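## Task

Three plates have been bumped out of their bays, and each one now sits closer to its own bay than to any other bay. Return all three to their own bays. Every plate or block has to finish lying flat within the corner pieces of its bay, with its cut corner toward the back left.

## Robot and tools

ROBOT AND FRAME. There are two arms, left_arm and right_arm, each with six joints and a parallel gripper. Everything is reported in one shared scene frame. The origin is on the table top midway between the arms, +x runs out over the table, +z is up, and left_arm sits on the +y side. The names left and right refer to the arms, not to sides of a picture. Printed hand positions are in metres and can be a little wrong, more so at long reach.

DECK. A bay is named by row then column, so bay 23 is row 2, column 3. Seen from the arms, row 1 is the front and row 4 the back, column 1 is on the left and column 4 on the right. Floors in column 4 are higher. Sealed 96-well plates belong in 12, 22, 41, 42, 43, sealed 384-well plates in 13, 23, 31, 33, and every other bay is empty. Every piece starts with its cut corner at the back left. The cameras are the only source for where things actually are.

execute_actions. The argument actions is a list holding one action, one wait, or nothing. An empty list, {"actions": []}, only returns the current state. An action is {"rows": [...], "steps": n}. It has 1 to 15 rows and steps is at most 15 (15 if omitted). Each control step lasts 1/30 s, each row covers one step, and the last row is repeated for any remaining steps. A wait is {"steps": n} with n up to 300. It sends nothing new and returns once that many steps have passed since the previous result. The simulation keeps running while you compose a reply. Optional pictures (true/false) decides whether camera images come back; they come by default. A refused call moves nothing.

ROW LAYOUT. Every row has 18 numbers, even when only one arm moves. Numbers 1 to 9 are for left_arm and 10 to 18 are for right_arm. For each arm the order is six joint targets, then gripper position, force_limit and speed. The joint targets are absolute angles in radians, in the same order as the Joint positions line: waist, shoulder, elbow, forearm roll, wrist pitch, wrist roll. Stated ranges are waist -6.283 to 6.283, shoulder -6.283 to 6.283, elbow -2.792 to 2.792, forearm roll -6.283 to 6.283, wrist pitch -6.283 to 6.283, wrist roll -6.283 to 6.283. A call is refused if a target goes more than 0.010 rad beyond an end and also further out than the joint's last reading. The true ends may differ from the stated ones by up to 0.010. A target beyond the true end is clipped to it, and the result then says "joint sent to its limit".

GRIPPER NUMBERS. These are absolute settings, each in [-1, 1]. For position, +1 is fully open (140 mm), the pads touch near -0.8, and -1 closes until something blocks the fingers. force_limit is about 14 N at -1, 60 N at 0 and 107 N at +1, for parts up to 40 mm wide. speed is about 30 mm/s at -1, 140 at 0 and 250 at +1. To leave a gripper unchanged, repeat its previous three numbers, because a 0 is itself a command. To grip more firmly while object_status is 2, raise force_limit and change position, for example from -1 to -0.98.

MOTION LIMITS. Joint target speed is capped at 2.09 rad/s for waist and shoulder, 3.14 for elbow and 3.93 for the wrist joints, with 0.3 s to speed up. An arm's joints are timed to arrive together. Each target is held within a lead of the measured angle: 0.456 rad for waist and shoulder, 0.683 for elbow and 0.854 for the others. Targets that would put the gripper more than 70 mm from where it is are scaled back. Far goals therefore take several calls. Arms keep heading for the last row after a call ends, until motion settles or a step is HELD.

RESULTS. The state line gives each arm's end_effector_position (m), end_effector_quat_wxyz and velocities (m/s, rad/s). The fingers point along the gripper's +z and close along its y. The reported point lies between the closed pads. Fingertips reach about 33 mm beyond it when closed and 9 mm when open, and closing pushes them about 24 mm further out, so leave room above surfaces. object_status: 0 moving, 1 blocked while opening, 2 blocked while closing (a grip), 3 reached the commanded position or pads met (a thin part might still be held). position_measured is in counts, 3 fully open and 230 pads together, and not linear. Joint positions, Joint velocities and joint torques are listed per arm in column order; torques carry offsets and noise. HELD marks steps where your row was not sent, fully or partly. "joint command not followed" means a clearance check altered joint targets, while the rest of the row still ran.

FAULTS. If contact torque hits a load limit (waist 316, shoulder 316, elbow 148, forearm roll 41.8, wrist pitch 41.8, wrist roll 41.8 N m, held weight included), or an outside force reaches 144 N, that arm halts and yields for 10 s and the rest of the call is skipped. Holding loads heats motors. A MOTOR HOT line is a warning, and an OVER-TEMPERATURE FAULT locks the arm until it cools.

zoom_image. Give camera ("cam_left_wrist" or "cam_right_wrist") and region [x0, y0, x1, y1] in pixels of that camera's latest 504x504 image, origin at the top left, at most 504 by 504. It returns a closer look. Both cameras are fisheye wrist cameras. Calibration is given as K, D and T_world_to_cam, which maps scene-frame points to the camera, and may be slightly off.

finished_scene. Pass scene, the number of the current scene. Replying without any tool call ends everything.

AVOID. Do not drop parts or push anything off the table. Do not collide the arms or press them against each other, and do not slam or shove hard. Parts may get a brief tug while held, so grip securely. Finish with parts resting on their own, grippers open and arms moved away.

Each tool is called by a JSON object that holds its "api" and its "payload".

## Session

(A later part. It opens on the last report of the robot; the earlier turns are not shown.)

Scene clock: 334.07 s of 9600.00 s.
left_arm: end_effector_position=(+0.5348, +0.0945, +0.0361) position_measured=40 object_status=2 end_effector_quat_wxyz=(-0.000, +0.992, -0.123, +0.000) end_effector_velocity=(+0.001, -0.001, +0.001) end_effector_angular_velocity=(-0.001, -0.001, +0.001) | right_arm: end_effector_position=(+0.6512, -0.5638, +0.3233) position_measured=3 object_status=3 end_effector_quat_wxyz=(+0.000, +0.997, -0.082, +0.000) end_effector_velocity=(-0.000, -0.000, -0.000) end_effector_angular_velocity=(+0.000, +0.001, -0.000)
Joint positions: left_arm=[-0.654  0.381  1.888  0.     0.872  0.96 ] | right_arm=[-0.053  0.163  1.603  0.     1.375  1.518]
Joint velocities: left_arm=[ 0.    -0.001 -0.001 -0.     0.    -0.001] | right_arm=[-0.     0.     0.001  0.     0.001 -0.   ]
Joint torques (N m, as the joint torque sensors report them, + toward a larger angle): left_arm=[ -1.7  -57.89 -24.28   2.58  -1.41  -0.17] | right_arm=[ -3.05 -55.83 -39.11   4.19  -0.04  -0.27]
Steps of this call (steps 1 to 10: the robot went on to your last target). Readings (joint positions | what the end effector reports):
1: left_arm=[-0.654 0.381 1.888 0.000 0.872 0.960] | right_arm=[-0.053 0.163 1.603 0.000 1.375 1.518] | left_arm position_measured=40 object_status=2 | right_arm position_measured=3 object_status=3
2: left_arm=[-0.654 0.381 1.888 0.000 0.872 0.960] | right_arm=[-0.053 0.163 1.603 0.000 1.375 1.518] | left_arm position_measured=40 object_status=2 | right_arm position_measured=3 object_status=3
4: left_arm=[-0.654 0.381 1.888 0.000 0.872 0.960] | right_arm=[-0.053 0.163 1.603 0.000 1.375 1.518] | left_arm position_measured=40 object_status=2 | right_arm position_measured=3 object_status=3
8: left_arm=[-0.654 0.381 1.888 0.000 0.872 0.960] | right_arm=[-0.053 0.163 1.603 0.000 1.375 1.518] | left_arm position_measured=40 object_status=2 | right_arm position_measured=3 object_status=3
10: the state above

{"api": "execute_actions", "payload": {"actions": [{"rows":[[-0.6542,0.3553,1.8718,0,0.9145,0.9596,-1,0,-0.6,-0.053,0.163,1.603,0,1.375,1.518,1,0,0],[-0.6542,0.3553,1.8718,0,0.9145,0.9596,-1,0,-0.6,-0.053,0.163,1.603,0,1.375,1.518,1,0,0],[-0.6542,0.3553,1.8718,0,0.9145,0.9596,-1,0,-0.6,-0.053,0.163,1.603,0,1.375,1.518,1,0,0],[-0.6542,0.3553,1.8718,0,0.9145,0.9596,-1,0,-0.6,-0.053,0.163,1.603,0,1.375,1.518,1,0,0],[-0.6542,0.3553,1.8718,0,0.9145,0.9596,-1,0,-0.6,-0.053,0.163,1.603,0,1.375,1.518,1,0,0],[-0.6542,0.3553,1.8718,0,0.9145,0.9596,-1,0,-0.6,-0.053,0.163,1.603,0,1.375,1.518,1,0,0],[-0.6542,0.3553,1.8718,0,0.9145,0.9596,-1,0,-0.6,-0.053,0.163,1.603,0,1.375,1.518,1,0,0],[-0.7001,0.336,1.9,0,0.9056,0.6687,-1,0,-0.6,-0.053,0.163,1.603,0,1.375,1.518,1,0,0]],"steps":15}], "pictures": false}}

{"api": "execute_actions", "payload": {"actions": [{"rows":[[-0.7001,0.344,1.9067,0,0.8909,0.6687,-1,0,-0.6,-0.053,0.163,1.603,0,1.375,1.518,1,0,0]],"steps":15}]}}

{"api": "zoom_image", "payload": {"camera": "cam_left_wrist", "region": [150,140,402,392]}}

Scene clock: 343.87 s of 9600.00 s.
left_arm: end_effector_position=(+0.5065, +0.0863, +0.0600) position_measured=41 object_status=2 end_effector_quat_wxyz=(-0.000, +1.000, -0.013, -0.000) end_effector_velocity=(-0.083, -0.031, +0.007) end_effector_angular_velocity=(-0.004, -0.004, +0.693) | right_arm: end_effector_position=(+0.6512, -0.5638, +0.3233) position_measured=3 object_status=3 end_effector_quat_wxyz=(+0.000, +0.997, -0.082, +0.000) end_effector_velocity=(+0.000, -0.000, -0.000) end_effector_angular_velocity=(-0.001, -0.000, +0.001)
Joint positions: left_arm=[-0.696  0.338  1.898 -0.     0.906  0.698] | right_arm=[-0.053  0.163  1.603  0.     1.375  1.518]
Joint velocities: left_arm=[-0.13  -0.053  0.061  0.001 -0.014 -0.823] | right_arm=[ 0.    -0.     0.    -0.001 -0.001 -0.001]
Joint torques (N m, as the joint torque sensors report them, + toward a larger angle): left_arm=[  5.16 -67.22 -35.25   3.73  -0.6    0.33] | right_arm=[ -2.09 -56.76 -38.9    4.1    0.1   -0.28]
Steps of this call (steps 1 to 15: the robot went on to your last target; steps 16 to 90: nothing new was sent; then 6.30 s passed at rest; steps 91 to 105: all 15 steps of this action). Readings (joint positions | what the end effector reports):
91: left_arm=[-0.654 0.381 1.888 -0.000 0.873 0.960] | right_arm=[-0.053 0.163 1.603 0.000 1.375 1.518] | left_arm position_measured=40 object_status=2 | right_arm position_measured=3 object_status=3
92: left_arm=[-0.654 0.377 1.886 -0.000 0.880 0.960] | right_arm=[-0.053 0.163 1.603 0.000 1.375 1.518] | left_arm position_measured=40 object_status=2 | right_arm position_measured=3 object_status=3
94: left_arm=[-0.654 0.359 1.873 -0.000 0.909 0.960] | right_arm=[-0.053 0.163 1.603 0.000 1.375 1.518] | left_arm position_measured=41 object_status=2 | right_arm position_measured=3 object_status=3
98: left_arm=[-0.654 0.355 1.872 -0.000 0.914 0.959] | right_arm=[-0.053 0.163 1.603 0.000 1.375 1.518] | left_arm position_measured=41 object_status=2 | right_arm position_measured=3 object_status=3
105: the state above

Scene clock: 344.37 s of 9600.00 s.
left_arm: end_effector_position=(+0.5034, +0.0857, +0.0522) position_measured=41 object_status=2 end_effector_quat_wxyz=(+0.000, +1.000, -0.001, +0.000) end_effector_velocity=(+0.000, -0.000, +0.000) end_effector_angular_velocity=(-0.000, +0.000, +0.000) | right_arm: end_effector_position=(+0.6512, -0.5638, +0.3233) position_measured=3 object_status=3 end_effector_quat_wxyz=(+0.000, +0.997, -0.082, +0.000) end_effector_velocity=(+0.000, +0.001, -0.000) end_effector_angular_velocity=(+0.001, -0.000, -0.000)
Joint positions: left_arm=[-0.7    0.344  1.907  0.     0.891  0.669] | right_arm=[-0.053  0.163  1.603  0.     1.375  1.518]
Joint velocities: left_arm=[-0.     0.    -0.001 -0.     0.    -0.   ] | right_arm=[ 0.    -0.     0.     0.002 -0.    -0.   ]
Joint torques (N m, as the joint torque sensors report them, + toward a larger angle): left_arm=[  1.23 -73.33 -33.03   3.49  -0.62  -0.04] | right_arm=[ -2.55 -56.33 -39.65   4.09   0.11  -0.26]
Steps of this call (steps 1 to 15: all 15 steps of this action). Readings (joint positions | what the end effector reports):
1: left_arm=[-0.699 0.337 1.900 -0.000 0.906 0.677] | right_arm=[-0.053 0.163 1.603 0.000 1.375 1.518] | left_arm position_measured=41 object_status=2 | right_arm position_measured=3 object_status=3
2: left_arm=[-0.700 0.338 1.902 0.000 0.900 0.670] | right_arm=[-0.053 0.163 1.603 0.000 1.375 1.518] | left_arm position_measured=41 object_status=2 | right_arm position_measured=3 object_status=3
4: left_arm=[-0.700 0.343 1.907 0.000 0.892 0.669] | right_arm=[-0.053 0.163 1.603 0.000 1.375 1.518] | left_arm position_measured=41 object_status=2 | right_arm position_measured=3 object_status=3
8: left_arm=[-0.700 0.344 1.907 0.000 0.891 0.669] | right_arm=[-0.053 0.163 1.603 0.000 1.375 1.518] | left_arm position_measured=41 object_status=2 | right_arm position_measured=3 object_status=3
15: the state above
camera_calibration (this result's frames):
cam_left_wrist: T_world_to_cam=[[0.126856, -0.991601, -0.0251926, 0.026113], [-0.89466, -0.125348, 0.428802, 0.437735], [-0.428359, -0.0318572, -0.903047, 0.452099], [0, 0, 0, 1]] pos_world=[0.581971, 0.0951654, 0.221223]
cam_right_wrist: T_world_to_cam=[[-0.120213, -0.99234, -0.0284558, -0.468237], [-0.964021, 0.109841, 0.24207, 0.634711], [-0.23709, 0.0565318, -0.969842, 0.675009], [0, 0, 0, 1]] pos_world=[0.715625, -0.572527, 0.487683]

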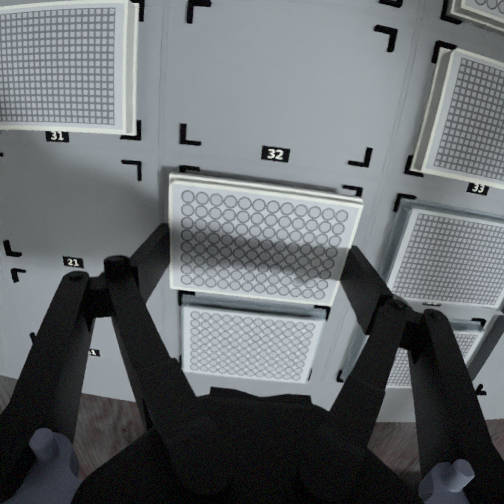

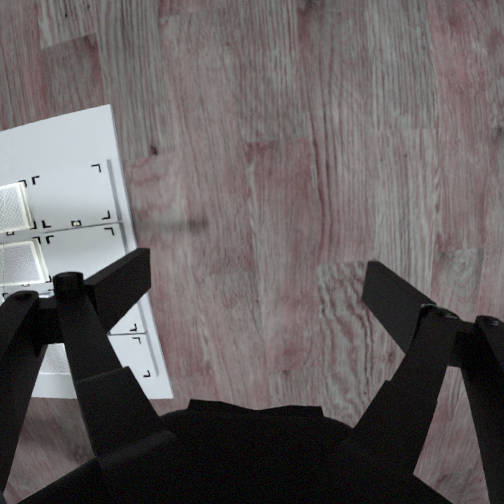

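Region (150, 140, 402, 392) of cam_left_wrist's 504x504 image, scaled by 2.000, with more detail than that image has.

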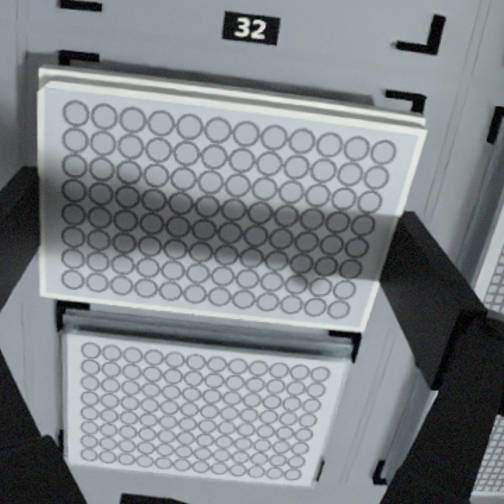

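{"api": "execute_actions", "payload": {"actions": [{"rows":[[-0.7045,0.3509,1.9058,0,0.8849,0.6643,-1,0,-0.6,-0.053,0.163,1.603,0,1.375,1.518,1,0,0]],"steps":12}]}}

{"api": "zoom_image", "payload": {"camera": "cam_left_wrist", "region": [150,140,402,392]}}

Scene clock: 357.70 s of 9600.00 s.
left_arm: end_effector_position=(+0.5024, +0.0823, +0.0481) position_measured=41 object_status=2 end_effector_quat_wxyz=(+0.000, +1.000, -0.001, -0.000) end_effector_velocity=(+0.000, -0.000, +0.000) end_effector_angular_velocity=(-0.001, -0.001, +0.001) | right_arm: end_effector_position=(+0.6512, -0.5638, +0.3233) position_measured=3 object_status=3 end_effector_quat_wxyz=(+0.000, +0.997, -0.082, +0.000) end_effector_velocity=(-0.000, -0.000, -0.000) end_effector_angular_velocity=(+0.000, +0.001, -0.000)
Joint positions: left_arm=[-0.704  0.351  1.906 -0.     0.885  0.664] | right_arm=[-0.053  0.163  1.603  0.     1.375  1.518]
Joint velocities: left_arm=[-0.    -0.    -0.     0.    -0.001 -0.001] | right_arm=[-0.     0.     0.    -0.     0.001  0.   ]
Joint torques (N m, as the joint torque sensors report them, + toward a larger angle): left_arm=[ -1.61 -71.65 -33.48   2.98  -0.61  -0.01] | right_arm=[ -1.77 -55.74 -39.14   3.97   0.07  -0.24]
Steps of this call (steps 1 to 15: the robot went on to your last target; steps 16 to 90: nothing new was sent; then 9.93 s passed at rest; steps 91 to 102: all 12 steps of this action). Readings (joint positions | what the end effector reports):
91: left_arm=[-0.700 0.344 1.907 -0.000 0.891 0.669] | right_arm=[-0.053 0.163 1.603 0.000 1.375 1.518] | left_arm position_measured=41 object_status=2 | right_arm position_measured=3 object_status=3
92: left_arm=[-0.702 0.347 1.906 -0.000 0.888 0.667] | right_arm=[-0.053 0.163 1.603 0.000 1.375 1.518] | left_arm position_measured=41 object_status=2 | right_arm position_measured=3 object_status=3
94: left_arm=[-0.704 0.351 1.906 -0.000 0.885 0.665] | right_arm=[-0.053 0.163 1.603 0.000 1.375 1.518] | left_arm position_measured=41 object_status=2 | right_arm position_measured=3 object_status=3
98: left_arm=[-0.704 0.351 1.906 -0.000 0.885 0.664] | right_arm=[-0.053 0.163 1.603 0.000 1.375 1.518] | left_arm position_measured=41 object_status=2 | right_arm position_measured=3 object_status=3
102: the state above
camera_calibration (this result's frames):
cam_left_wrist: T_world_to_cam=[[0.126903, -0.991596, -0.0251775, 0.0227625], [-0.894634, -0.125383, 0.428846, 0.438168], [-0.428399, -0.0318972, -0.903027, 0.447925], [0, 0, 0, 1]] pos_world=[0.581001, 0.0917974, 0.217154]
cam_right_wrist: T_world_to_cam=[[-0.120213, -0.99234, -0.0284557, -0.468237], [-0.964021, 0.109841, 0.24207, 0.634712], [-0.23709, 0.0565318, -0.969842, 0.675009], [0, 0, 0, 1]] pos_world=[0.715625, -0.572527, 0.487683]

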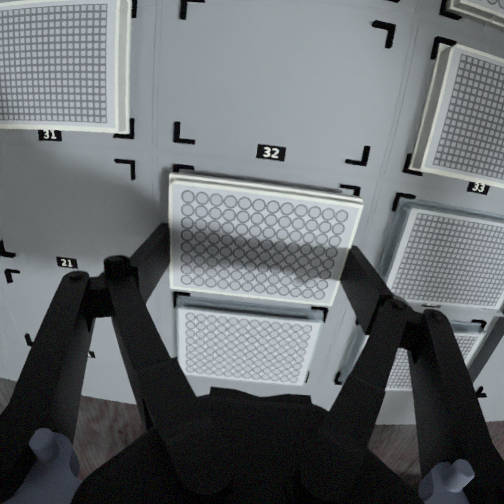

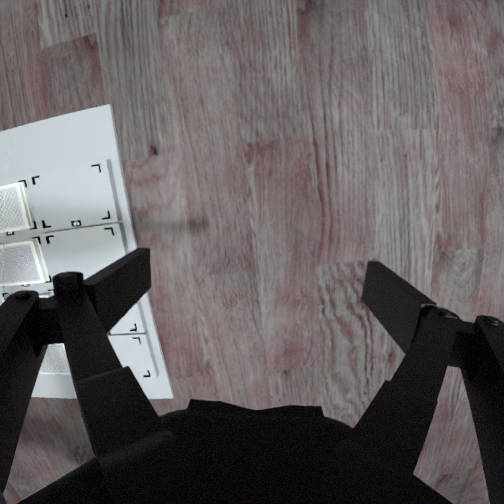

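Region (150, 140, 402, 392) of cam_left_wrist's 504x504 image, scaled by 2.000, with more detail than that image has.

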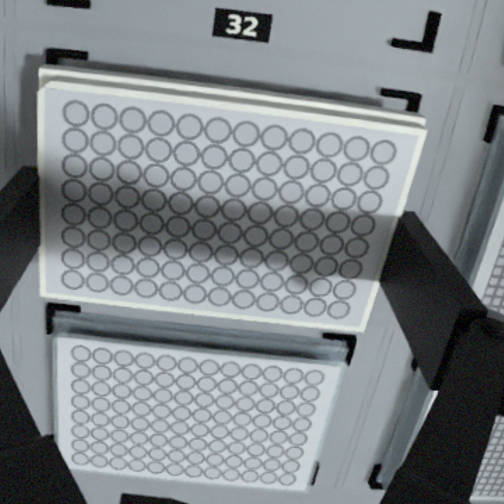

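{"api": "execute_actions", "payload": {"actions": [{"rows":[[-0.7045,0.3542,1.9079,0,0.8795,0.6643,-1,0,-0.6,-0.053,0.163,1.603,0,1.375,1.518,1,0,0],[-0.7045,0.3563,1.9093,0,0.876,0.6643,-1,0,-0.6,-0.053,0.163,1.603,0,1.375,1.518,1,0,0],[-0.7045,0.3585,1.9107,0,0.8724,0.6643,-1,0,-0.6,-0.053,0.163,1.603,0,1.375,1.518,1,0,0],[-0.7045,0.3606,1.912,0,0.869,0.6643,-1,0,-0.6,-0.053,0.163,1.603,0,1.375,1.518,1,0,0],[-0.7045,0.3617,1.9127,0,0.8672,0.6643,-1,0,-0.6,-0.053,0.163,1.603,0,1.375,1.518,1,0,0],[-0.7045,0.3628,1.9134,0,0.8654,0.6643,-1,0,-0.6,-0.053,0.163,1.603,0,1.375,1.518,1,0,0]],"steps":14}]}}

Scene clock: 364.50 s of 9600.00 s.
left_arm: end_effector_position=(+0.5024, +0.0823, +0.0372) position_measured=41 object_status=2 end_effector_quat_wxyz=(+0.000, +1.000, -0.001, +0.000) end_effector_velocity=(-0.000, +0.000, -0.000) end_effector_angular_velocity=(+0.001, +0.000, -0.001) | right_arm: end_effector_position=(+0.6512, -0.5638, +0.3233) position_measured=3 object_status=3 end_effector_quat_wxyz=(+0.000, +0.997, -0.082, +0.000) end_effector_velocity=(-0.000, +0.000, -0.000) end_effector_angular_velocity=(+0.001, +0.000, +0.000)
Joint positions: left_arm=[-0.705  0.363  1.913  0.     0.865  0.664] | right_arm=[-0.053  0.163  1.603 -0.     1.375  1.518]
Joint velocities: left_arm=[ 0.    -0.     0.001  0.     0.     0.001] | right_arm=[-0.     0.     0.     0.001 -0.    -0.   ]
Joint torques (N m, as the joint torque sensors report them, + toward a larger angle): left_arm=[ -1.02 -69.49 -28.77   2.88   0.29   0.18] | right_arm=[ -2.1  -55.22 -39.13   4.16  -0.01  -0.27]
Steps of this call (steps 1 to 15: the robot went on to your last target; steps 16 to 90: nothing new was sent; then 3.33 s passed at rest; steps 91 to 104: all 14 steps of this action). Readings (joint positions | what the end effector reports):
91: left_arm=[-0.705 0.351 1.906 0.000 0.885 0.664] | right_arm=[-0.053 0.163 1.603 -0.000 1.375 1.518] | left_arm position_measured=41 object_status=2 | right_arm position_measured=3 object_status=3
92: left_arm=[-0.705 0.353 1.907 0.000 0.882 0.664] | right_arm=[-0.053 0.163 1.603 0.000 1.375 1.518] | left_arm position_measured=41 object_status=2 | right_arm position_measured=3 object_status=3
94: left_arm=[-0.705 0.357 1.910 0.000 0.875 0.664] | right_arm=[-0.053 0.163 1.603 0.000 1.375 1.518] | left_arm position_measured=41 object_status=2 | right_arm position_measured=3 object_status=3
98: left_arm=[-0.705 0.363 1.913 0.000 0.866 0.664] | right_arm=[-0.053 0.163 1.603 0.000 1.375 1.518] | left_arm position_measured=41 object_status=2 | right_arm position_measured=3 object_status=3
104: the state above
camera_calibration (this result's frames):
cam_left_wrist: T_world_to_cam=[[0.126836, -0.991604, -0.0251669, 0.0225709], [-0.894695, -0.125322, 0.428737, 0.442881], [-0.428292, -0.0318626, -0.903079, 0.438014], [0, 0, 0, 1]] pos_world=[0.580978, 0.0918403, 0.206249]
cam_right_wrist: T_world_to_cam=[[-0.120213, -0.99234, -0.0284555, -0.468237], [-0.964021, 0.109841, 0.24207, 0.634711], [-0.23709, 0.0565316, -0.969842, 0.675009], [0, 0, 0, 1]] pos_world=[0.715625, -0.572527, 0.487683]

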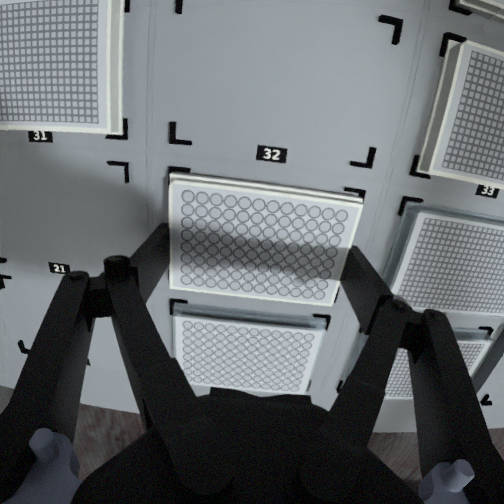

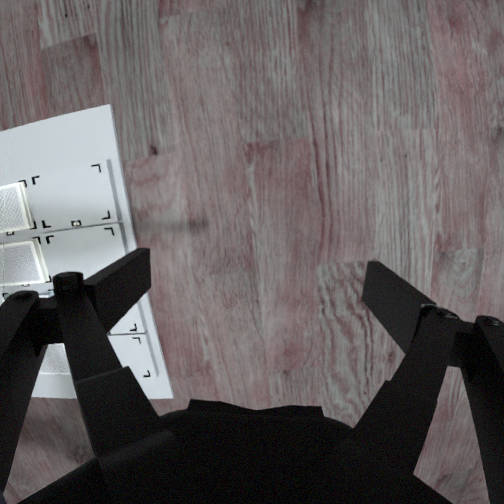

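{"api": "execute_actions", "payload": {"actions": [{"rows":[[-0.7045,0.3628,1.9134,0,0.8654,0.6643,0.88,0,-0.6,-0.053,0.163,1.603,0,1.375,1.518,1,0,0]],"steps":15}], "pictures": false}}

{"api": "execute_actions", "payload": {"actions": [{"rows":[[-0.7045,0.295,1.865,0,0.9816,0.6643,0.88,0,-0.6,-0.053,0.163,1.603,0,1.375,1.518,1,0,0]],"steps":15}]}}

{"api": "zoom_image", "payload": {"camera": "cam_left_wrist", "region": [100,60,440,400]}}

Scene clock: 370.33 s of 9600.00 s.
left_arm: end_effector_position=(+0.5023, +0.0824, +0.0371) position_measured=18 object_status=3 end_effector_quat_wxyz=(-0.000, +1.000, -0.001, -0.000) end_effector_velocity=(+0.000, -0.001, +0.001) end_effector_angular_velocity=(-0.001, -0.001, +0.001) | right_arm: end_effector_position=(+0.6512, -0.5638, +0.3233) position_measured=3 object_status=3 end_effector_quat_wxyz=(+0.000, +0.997, -0.082, +0.000) end_effector_velocity=(+0.001, +0.000, +0.000) end_effector_angular_velocity=(+0.001, -0.002, -0.001)
Joint positions: left_arm=[-0.705  0.363  1.913 -0.     0.865  0.664] | right_arm=[-0.053  0.163  1.603  0.     1.375  1.518]
Joint velocities: left_arm=[-0.    -0.001 -0.001 -0.     0.    -0.   ] | right_arm=[-0.     0.    -0.001  0.001 -0.001  0.   ]
Joint torques (N m, as the joint torque sensors report them, + toward a larger angle): left_arm=[  0.07 -72.65 -31.49   3.16  -0.6   -0.13] | right_arm=[ -2.1  -56.06 -39.43   4.06   0.    -0.41]
Steps of this call (steps 1 to 15: the robot went on to your last target; steps 16 to 90: nothing new was sent; then 2.33 s passed at rest; steps 91 to 105: all 15 steps of this action). Readings (joint positions | what the end effector reports):
91: left_arm=[-0.705 0.363 1.913 -0.000 0.865 0.664] | right_arm=[-0.053 0.163 1.603 0.000 1.375 1.518] | left_arm position_measured=41 object_status=0 | right_arm position_measured=3 object_status=3
92: left_arm=[-0.705 0.363 1.913 -0.000 0.865 0.664] | right_arm=[-0.053 0.163 1.603 0.000 1.375 1.518] | left_arm position_measured=41 object_status=0 | right_arm position_measured=3 object_status=3
94: left_arm=[-0.705 0.363 1.914 -0.000 0.865 0.664] | right_arm=[-0.053 0.163 1.603 0.000 1.375 1.518] | left_arm position_measured=31 object_status=0 | right_arm position_measured=3 object_status=3
98: left_arm=[-0.705 0.363 1.914 -0.000 0.865 0.664] | right_arm=[-0.053 0.163 1.603 0.000 1.375 1.518] | left_arm position_measured=18 object_status=0 | right_arm position_measured=3 object_status=3
105: the state above

Scene clock: 370.83 s of 9600.00 s.
left_arm: end_effector_position=(+0.5019, +0.0829, +0.1025) position_measured=18 object_status=3 end_effector_quat_wxyz=(-0.000, +1.000, -0.001, -0.000) end_effector_velocity=(-0.000, +0.000, -0.001) end_effector_angular_velocity=(+0.001, +0.001, +0.001) | right_arm: end_effector_position=(+0.6512, -0.5638, +0.3233) position_measured=3 object_status=3 end_effector_quat_wxyz=(+0.000, +0.997, -0.082, +0.000) end_effector_velocity=(+0.001, +0.000, +0.001) end_effector_angular_velocity=(+0.001, -0.002, +0.000)
Joint positions: left_arm=[-0.705  0.295  1.865  0.     0.982  0.664] | right_arm=[-0.053  0.163  1.603  0.     1.375  1.518]
Joint velocities: left_arm=[ 0.     0.001  0.    -0.    -0.    -0.   ] | right_arm=[ 0.    -0.    -0.001  0.001 -0.001 -0.   ]
Joint torques (N m, as the joint torque sensors report them, + toward a larger angle): left_arm=[  1.07 -68.46 -36.42   3.35  -0.28   0.16] | right_arm=[ -1.44 -55.94 -38.93   4.11  -0.02  -0.23]
Steps of this call (steps 1 to 15: all 15 steps of this action). Readings (joint positions | what the end effector reports):
1: left_arm=[-0.705 0.363 1.913 -0.000 0.866 0.664] | right_arm=[-0.053 0.163 1.603 -0.000 1.375 1.518] | left_arm position_measured=18 object_status=3 | right_arm position_measured=3 object_status=3
2: left_arm=[-0.705 0.359 1.910 -0.000 0.874 0.664] | right_arm=[-0.053 0.163 1.603 0.000 1.375 1.518] | left_arm position_measured=18 object_status=3 | right_arm position_measured=3 object_status=3
4: left_arm=[-0.705 0.328 1.888 -0.000 0.927 0.664] | right_arm=[-0.053 0.163 1.603 0.000 1.375 1.518] | left_arm position_measured=18 object_status=3 | right_arm position_measured=3 object_status=3
8: left_arm=[-0.705 0.295 1.865 0.000 0.981 0.664] | right_arm=[-0.053 0.163 1.603 0.000 1.375 1.518] | left_arm position_measured=18 object_status=3 | right_arm position_measured=3 object_status=3
15: the state above
camera_calibration (this result's frames):
cam_left_wrist: T_world_to_cam=[[0.126875, -0.991597, -0.0252789, 0.024827], [-0.894631, -0.1254, 0.428848, 0.414507], [-0.428414, -0.0317946, -0.903023, 0.496847], [0, 0, 0, 1]] pos_world=[0.580537, 0.0923948, 0.271531]
cam_right_wrist: T_world_to_cam=[[-0.120213, -0.99234, -0.0284557, -0.468237], [-0.964021, 0.109841, 0.24207, 0.634711], [-0.23709, 0.0565319, -0.969841, 0.675009], [0, 0, 0, 1]] pos_world=[0.715625, -0.572527, 0.487683]

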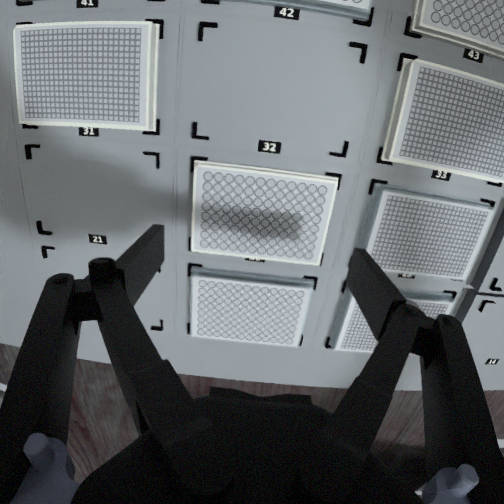

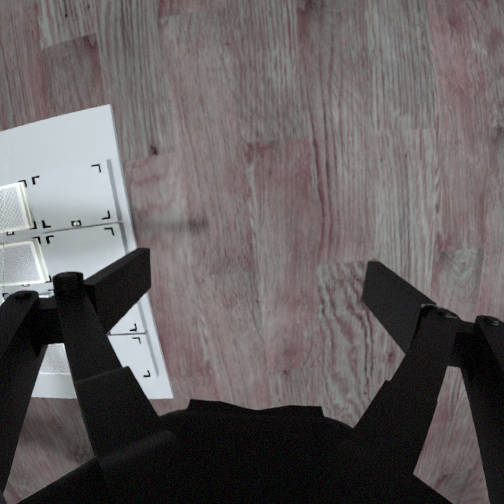

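Region (100, 60, 440, 400) of cam_left_wrist's 504x504 image, scaled by 1.482, with more detail than that image has.

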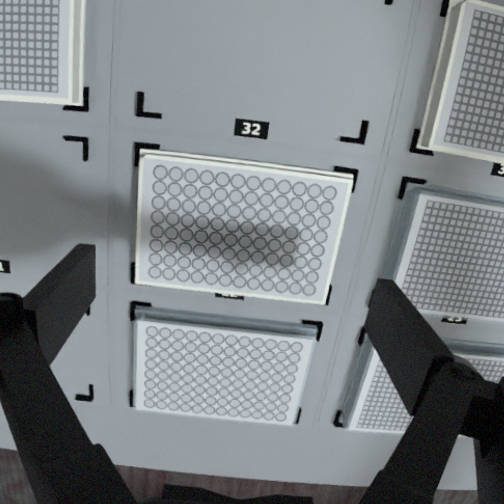

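{"api": "execute_actions", "payload": {"actions": [{"rows":[[-0.5,0.25,1.66,0,1.2316,0.87,1,0,0,-0.053,0.163,1.603,0,1.375,1.518,1,0,0]],"steps":15}], "pictures": false}}

{"api": "execute_actions", "payload": {"actions": [{"steps":12}]}}

{"api": "zoom_image", "payload": {"camera": "cam_left_wrist", "region": [130,60,500,400]}}

Scene clock: 375.37 s of 9600.00 s.
left_arm: end_effector_position=(+0.6190, +0.1560, +0.2345) position_measured=3 object_status=3 end_effector_quat_wxyz=(+0.000, +1.000, -0.001, +0.000) end_effector_velocity=(-0.003, +0.003, -0.001) end_effector_angular_velocity=(+0.009, +0.011, -0.008) | right_arm: end_effector_position=(+0.6512, -0.5638, +0.3233) position_measured=3 object_status=3 end_effector_quat_wxyz=(+0.000, +0.997, -0.082, +0.000) end_effector_velocity=(-0.000, -0.000, -0.000) end_effector_angular_velocity=(+0.001, +0.000, -0.000)
Joint positions: left_arm=[-0.5    0.25   1.66   0.     1.231  0.87 ] | right_arm=[-0.053  0.163  1.603  0.     1.375  1.518]
Joint velocities: left_arm=[ 0.001  0.001  0.    -0.     0.013  0.009] | right_arm=[-0.  0.  0.  0. -0. -0.]
Joint torques (N m, as the joint torque sensors report them, + toward a larger angle): left_arm=[ -6.17 -62.89 -36.94   3.57  -0.98   0.14] | right_arm=[ -2.75 -55.63 -39.08   4.13   0.17  -0.29]
Steps of this call (steps 1 to 15: the robot went on to your last target; steps 16 to 90: nothing new was sent; then 1.03 s passed at rest; steps 91 to 105: all 15 steps of this action). Readings (joint positions | what the end effector reports):
91: left_arm=[-0.704 0.295 1.865 -0.000 0.982 0.665] | right_arm=[-0.053 0.163 1.603 0.000 1.375 1.518] | left_arm position_measured=18 object_status=0 | right_arm position_measured=3 object_status=3
92: left_arm=[-0.700 0.295 1.860 -0.000 0.988 0.669] | right_arm=[-0.053 0.163 1.603 0.000 1.375 1.518] | left_arm position_measured=14 object_status=0 | right_arm position_measured=3 object_status=3
94: left_arm=[-0.668 0.288 1.829 -0.000 1.026 0.701] | right_arm=[-0.053 0.163 1.603 0.000 1.375 1.518] | left_arm position_measured=3 object_status=0 | right_arm position_measured=3 object_status=3
98: left_arm=[-0.588 0.270 1.748 -0.000 1.124 0.782] | right_arm=[-0.053 0.163 1.603 0.000 1.375 1.518] | left_arm position_measured=3 object_status=0 | right_arm position_measured=3 object_status=3
105: the state above

Scene clock: 375.77 s of 9600.00 s.
left_arm: end_effector_position=(+0.6192, +0.1561, +0.2347) position_measured=3 object_status=3 end_effector_quat_wxyz=(+0.000, +1.000, -0.001, +0.000) end_effector_velocity=(-0.000, +0.000, +0.000) end_effector_angular_velocity=(-0.000, +0.000, -0.001) | right_arm: end_effector_position=(+0.6512, -0.5638, +0.3233) position_measured=3 object_status=3 end_effector_quat_wxyz=(+0.000, +0.997, -0.082, +0.000) end_effector_velocity=(-0.001, -0.000, -0.001) end_effector_angular_velocity=(+0.001, +0.001, -0.000)
Joint positions: left_arm=[-0.5    0.25   1.66   0.     1.232  0.87 ] | right_arm=[-0.053  0.163  1.603  0.     1.375  1.518]
Joint velocities: left_arm=[ 0.    -0.    -0.    -0.     0.     0.001] | right_arm=[-0.    -0.     0.001  0.     0.    -0.   ]
Joint torques (N m, as the joint torque sensors report them, + toward a larger angle): left_arm=[ -0.3  -68.1  -40.1    3.86  -0.58   0.08] | right_arm=[ -2.01 -55.35 -39.01   4.01   0.12  -0.32]
Steps of this call (steps 1 to 12: the robot went on to your last target). Readings (joint positions | what the end effector reports):
1: left_arm=[-0.500 0.250 1.660 0.000 1.231 0.870] | right_arm=[-0.053 0.163 1.603 0.000 1.375 1.518] | left_arm position_measured=3 object_status=3 | right_arm position_measured=3 object_status=3
2: left_arm=[-0.500 0.250 1.660 0.000 1.231 0.870] | right_arm=[-0.053 0.163 1.603 0.000 1.375 1.518] | left_arm position_measured=3 object_status=3 | right_arm position_measured=3 object_status=3
4: left_arm=[-0.500 0.250 1.660 0.000 1.232 0.870] | right_arm=[-0.053 0.163 1.603 0.000 1.375 1.518] | left_arm position_measured=3 object_status=3 | right_arm position_measured=3 object_status=3
8: left_arm=[-0.500 0.250 1.660 0.000 1.232 0.870] | right_arm=[-0.053 0.163 1.603 0.000 1.375 1.518] | left_arm position_measured=3 object_status=3 | right_arm position_measured=3 object_status=3
12: the state above
camera_calibration (this result's frames):
cam_left_wrist: T_world_to_cam=[[0.12567, -0.991752, -0.0251807, 0.0866558], [-0.894817, -0.124274, 0.428788, 0.471839], [-0.42838, -0.0313536, -0.903054, 0.668707], [0, 0, 0, 1]] pos_world=[0.69778, 0.165545, 0.403742]
cam_right_wrist: T_world_to_cam=[[-0.120213, -0.99234, -0.0284558, -0.468237], [-0.964021, 0.109841, 0.24207, 0.634711], [-0.23709, 0.0565319, -0.969841, 0.675009], [0, 0, 0, 1]] pos_world=[0.715625, -0.572527, 0.487683]

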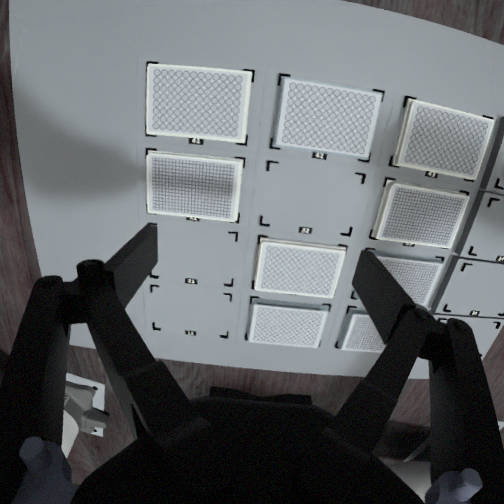

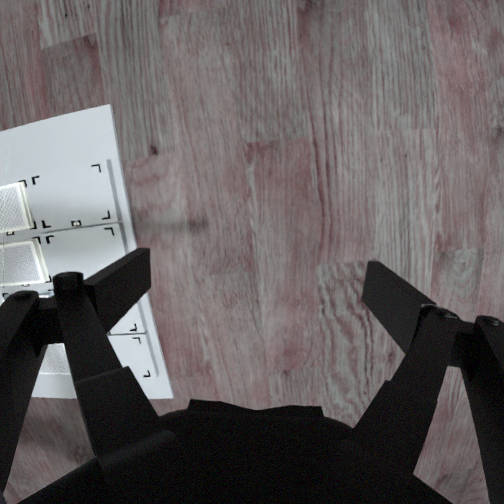

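Region (130, 60, 500, 400) of cam_left_wrist's 504x504 image, scaled by 1.362, with more detail than that image has; it fills the top 463 rows of this view, and the rest is white.

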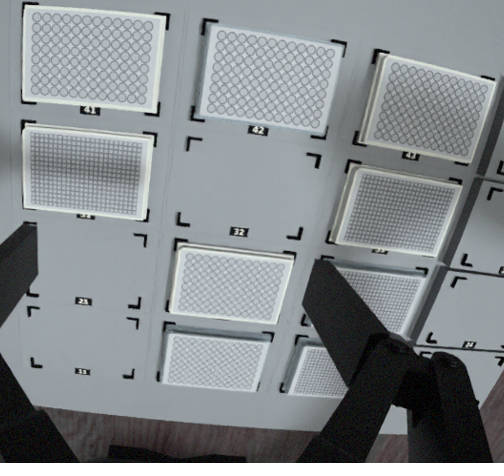

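All look seated.

{"api": "finished_scene", "payload": {"scene": 1}}

The scene is finished: the task was done.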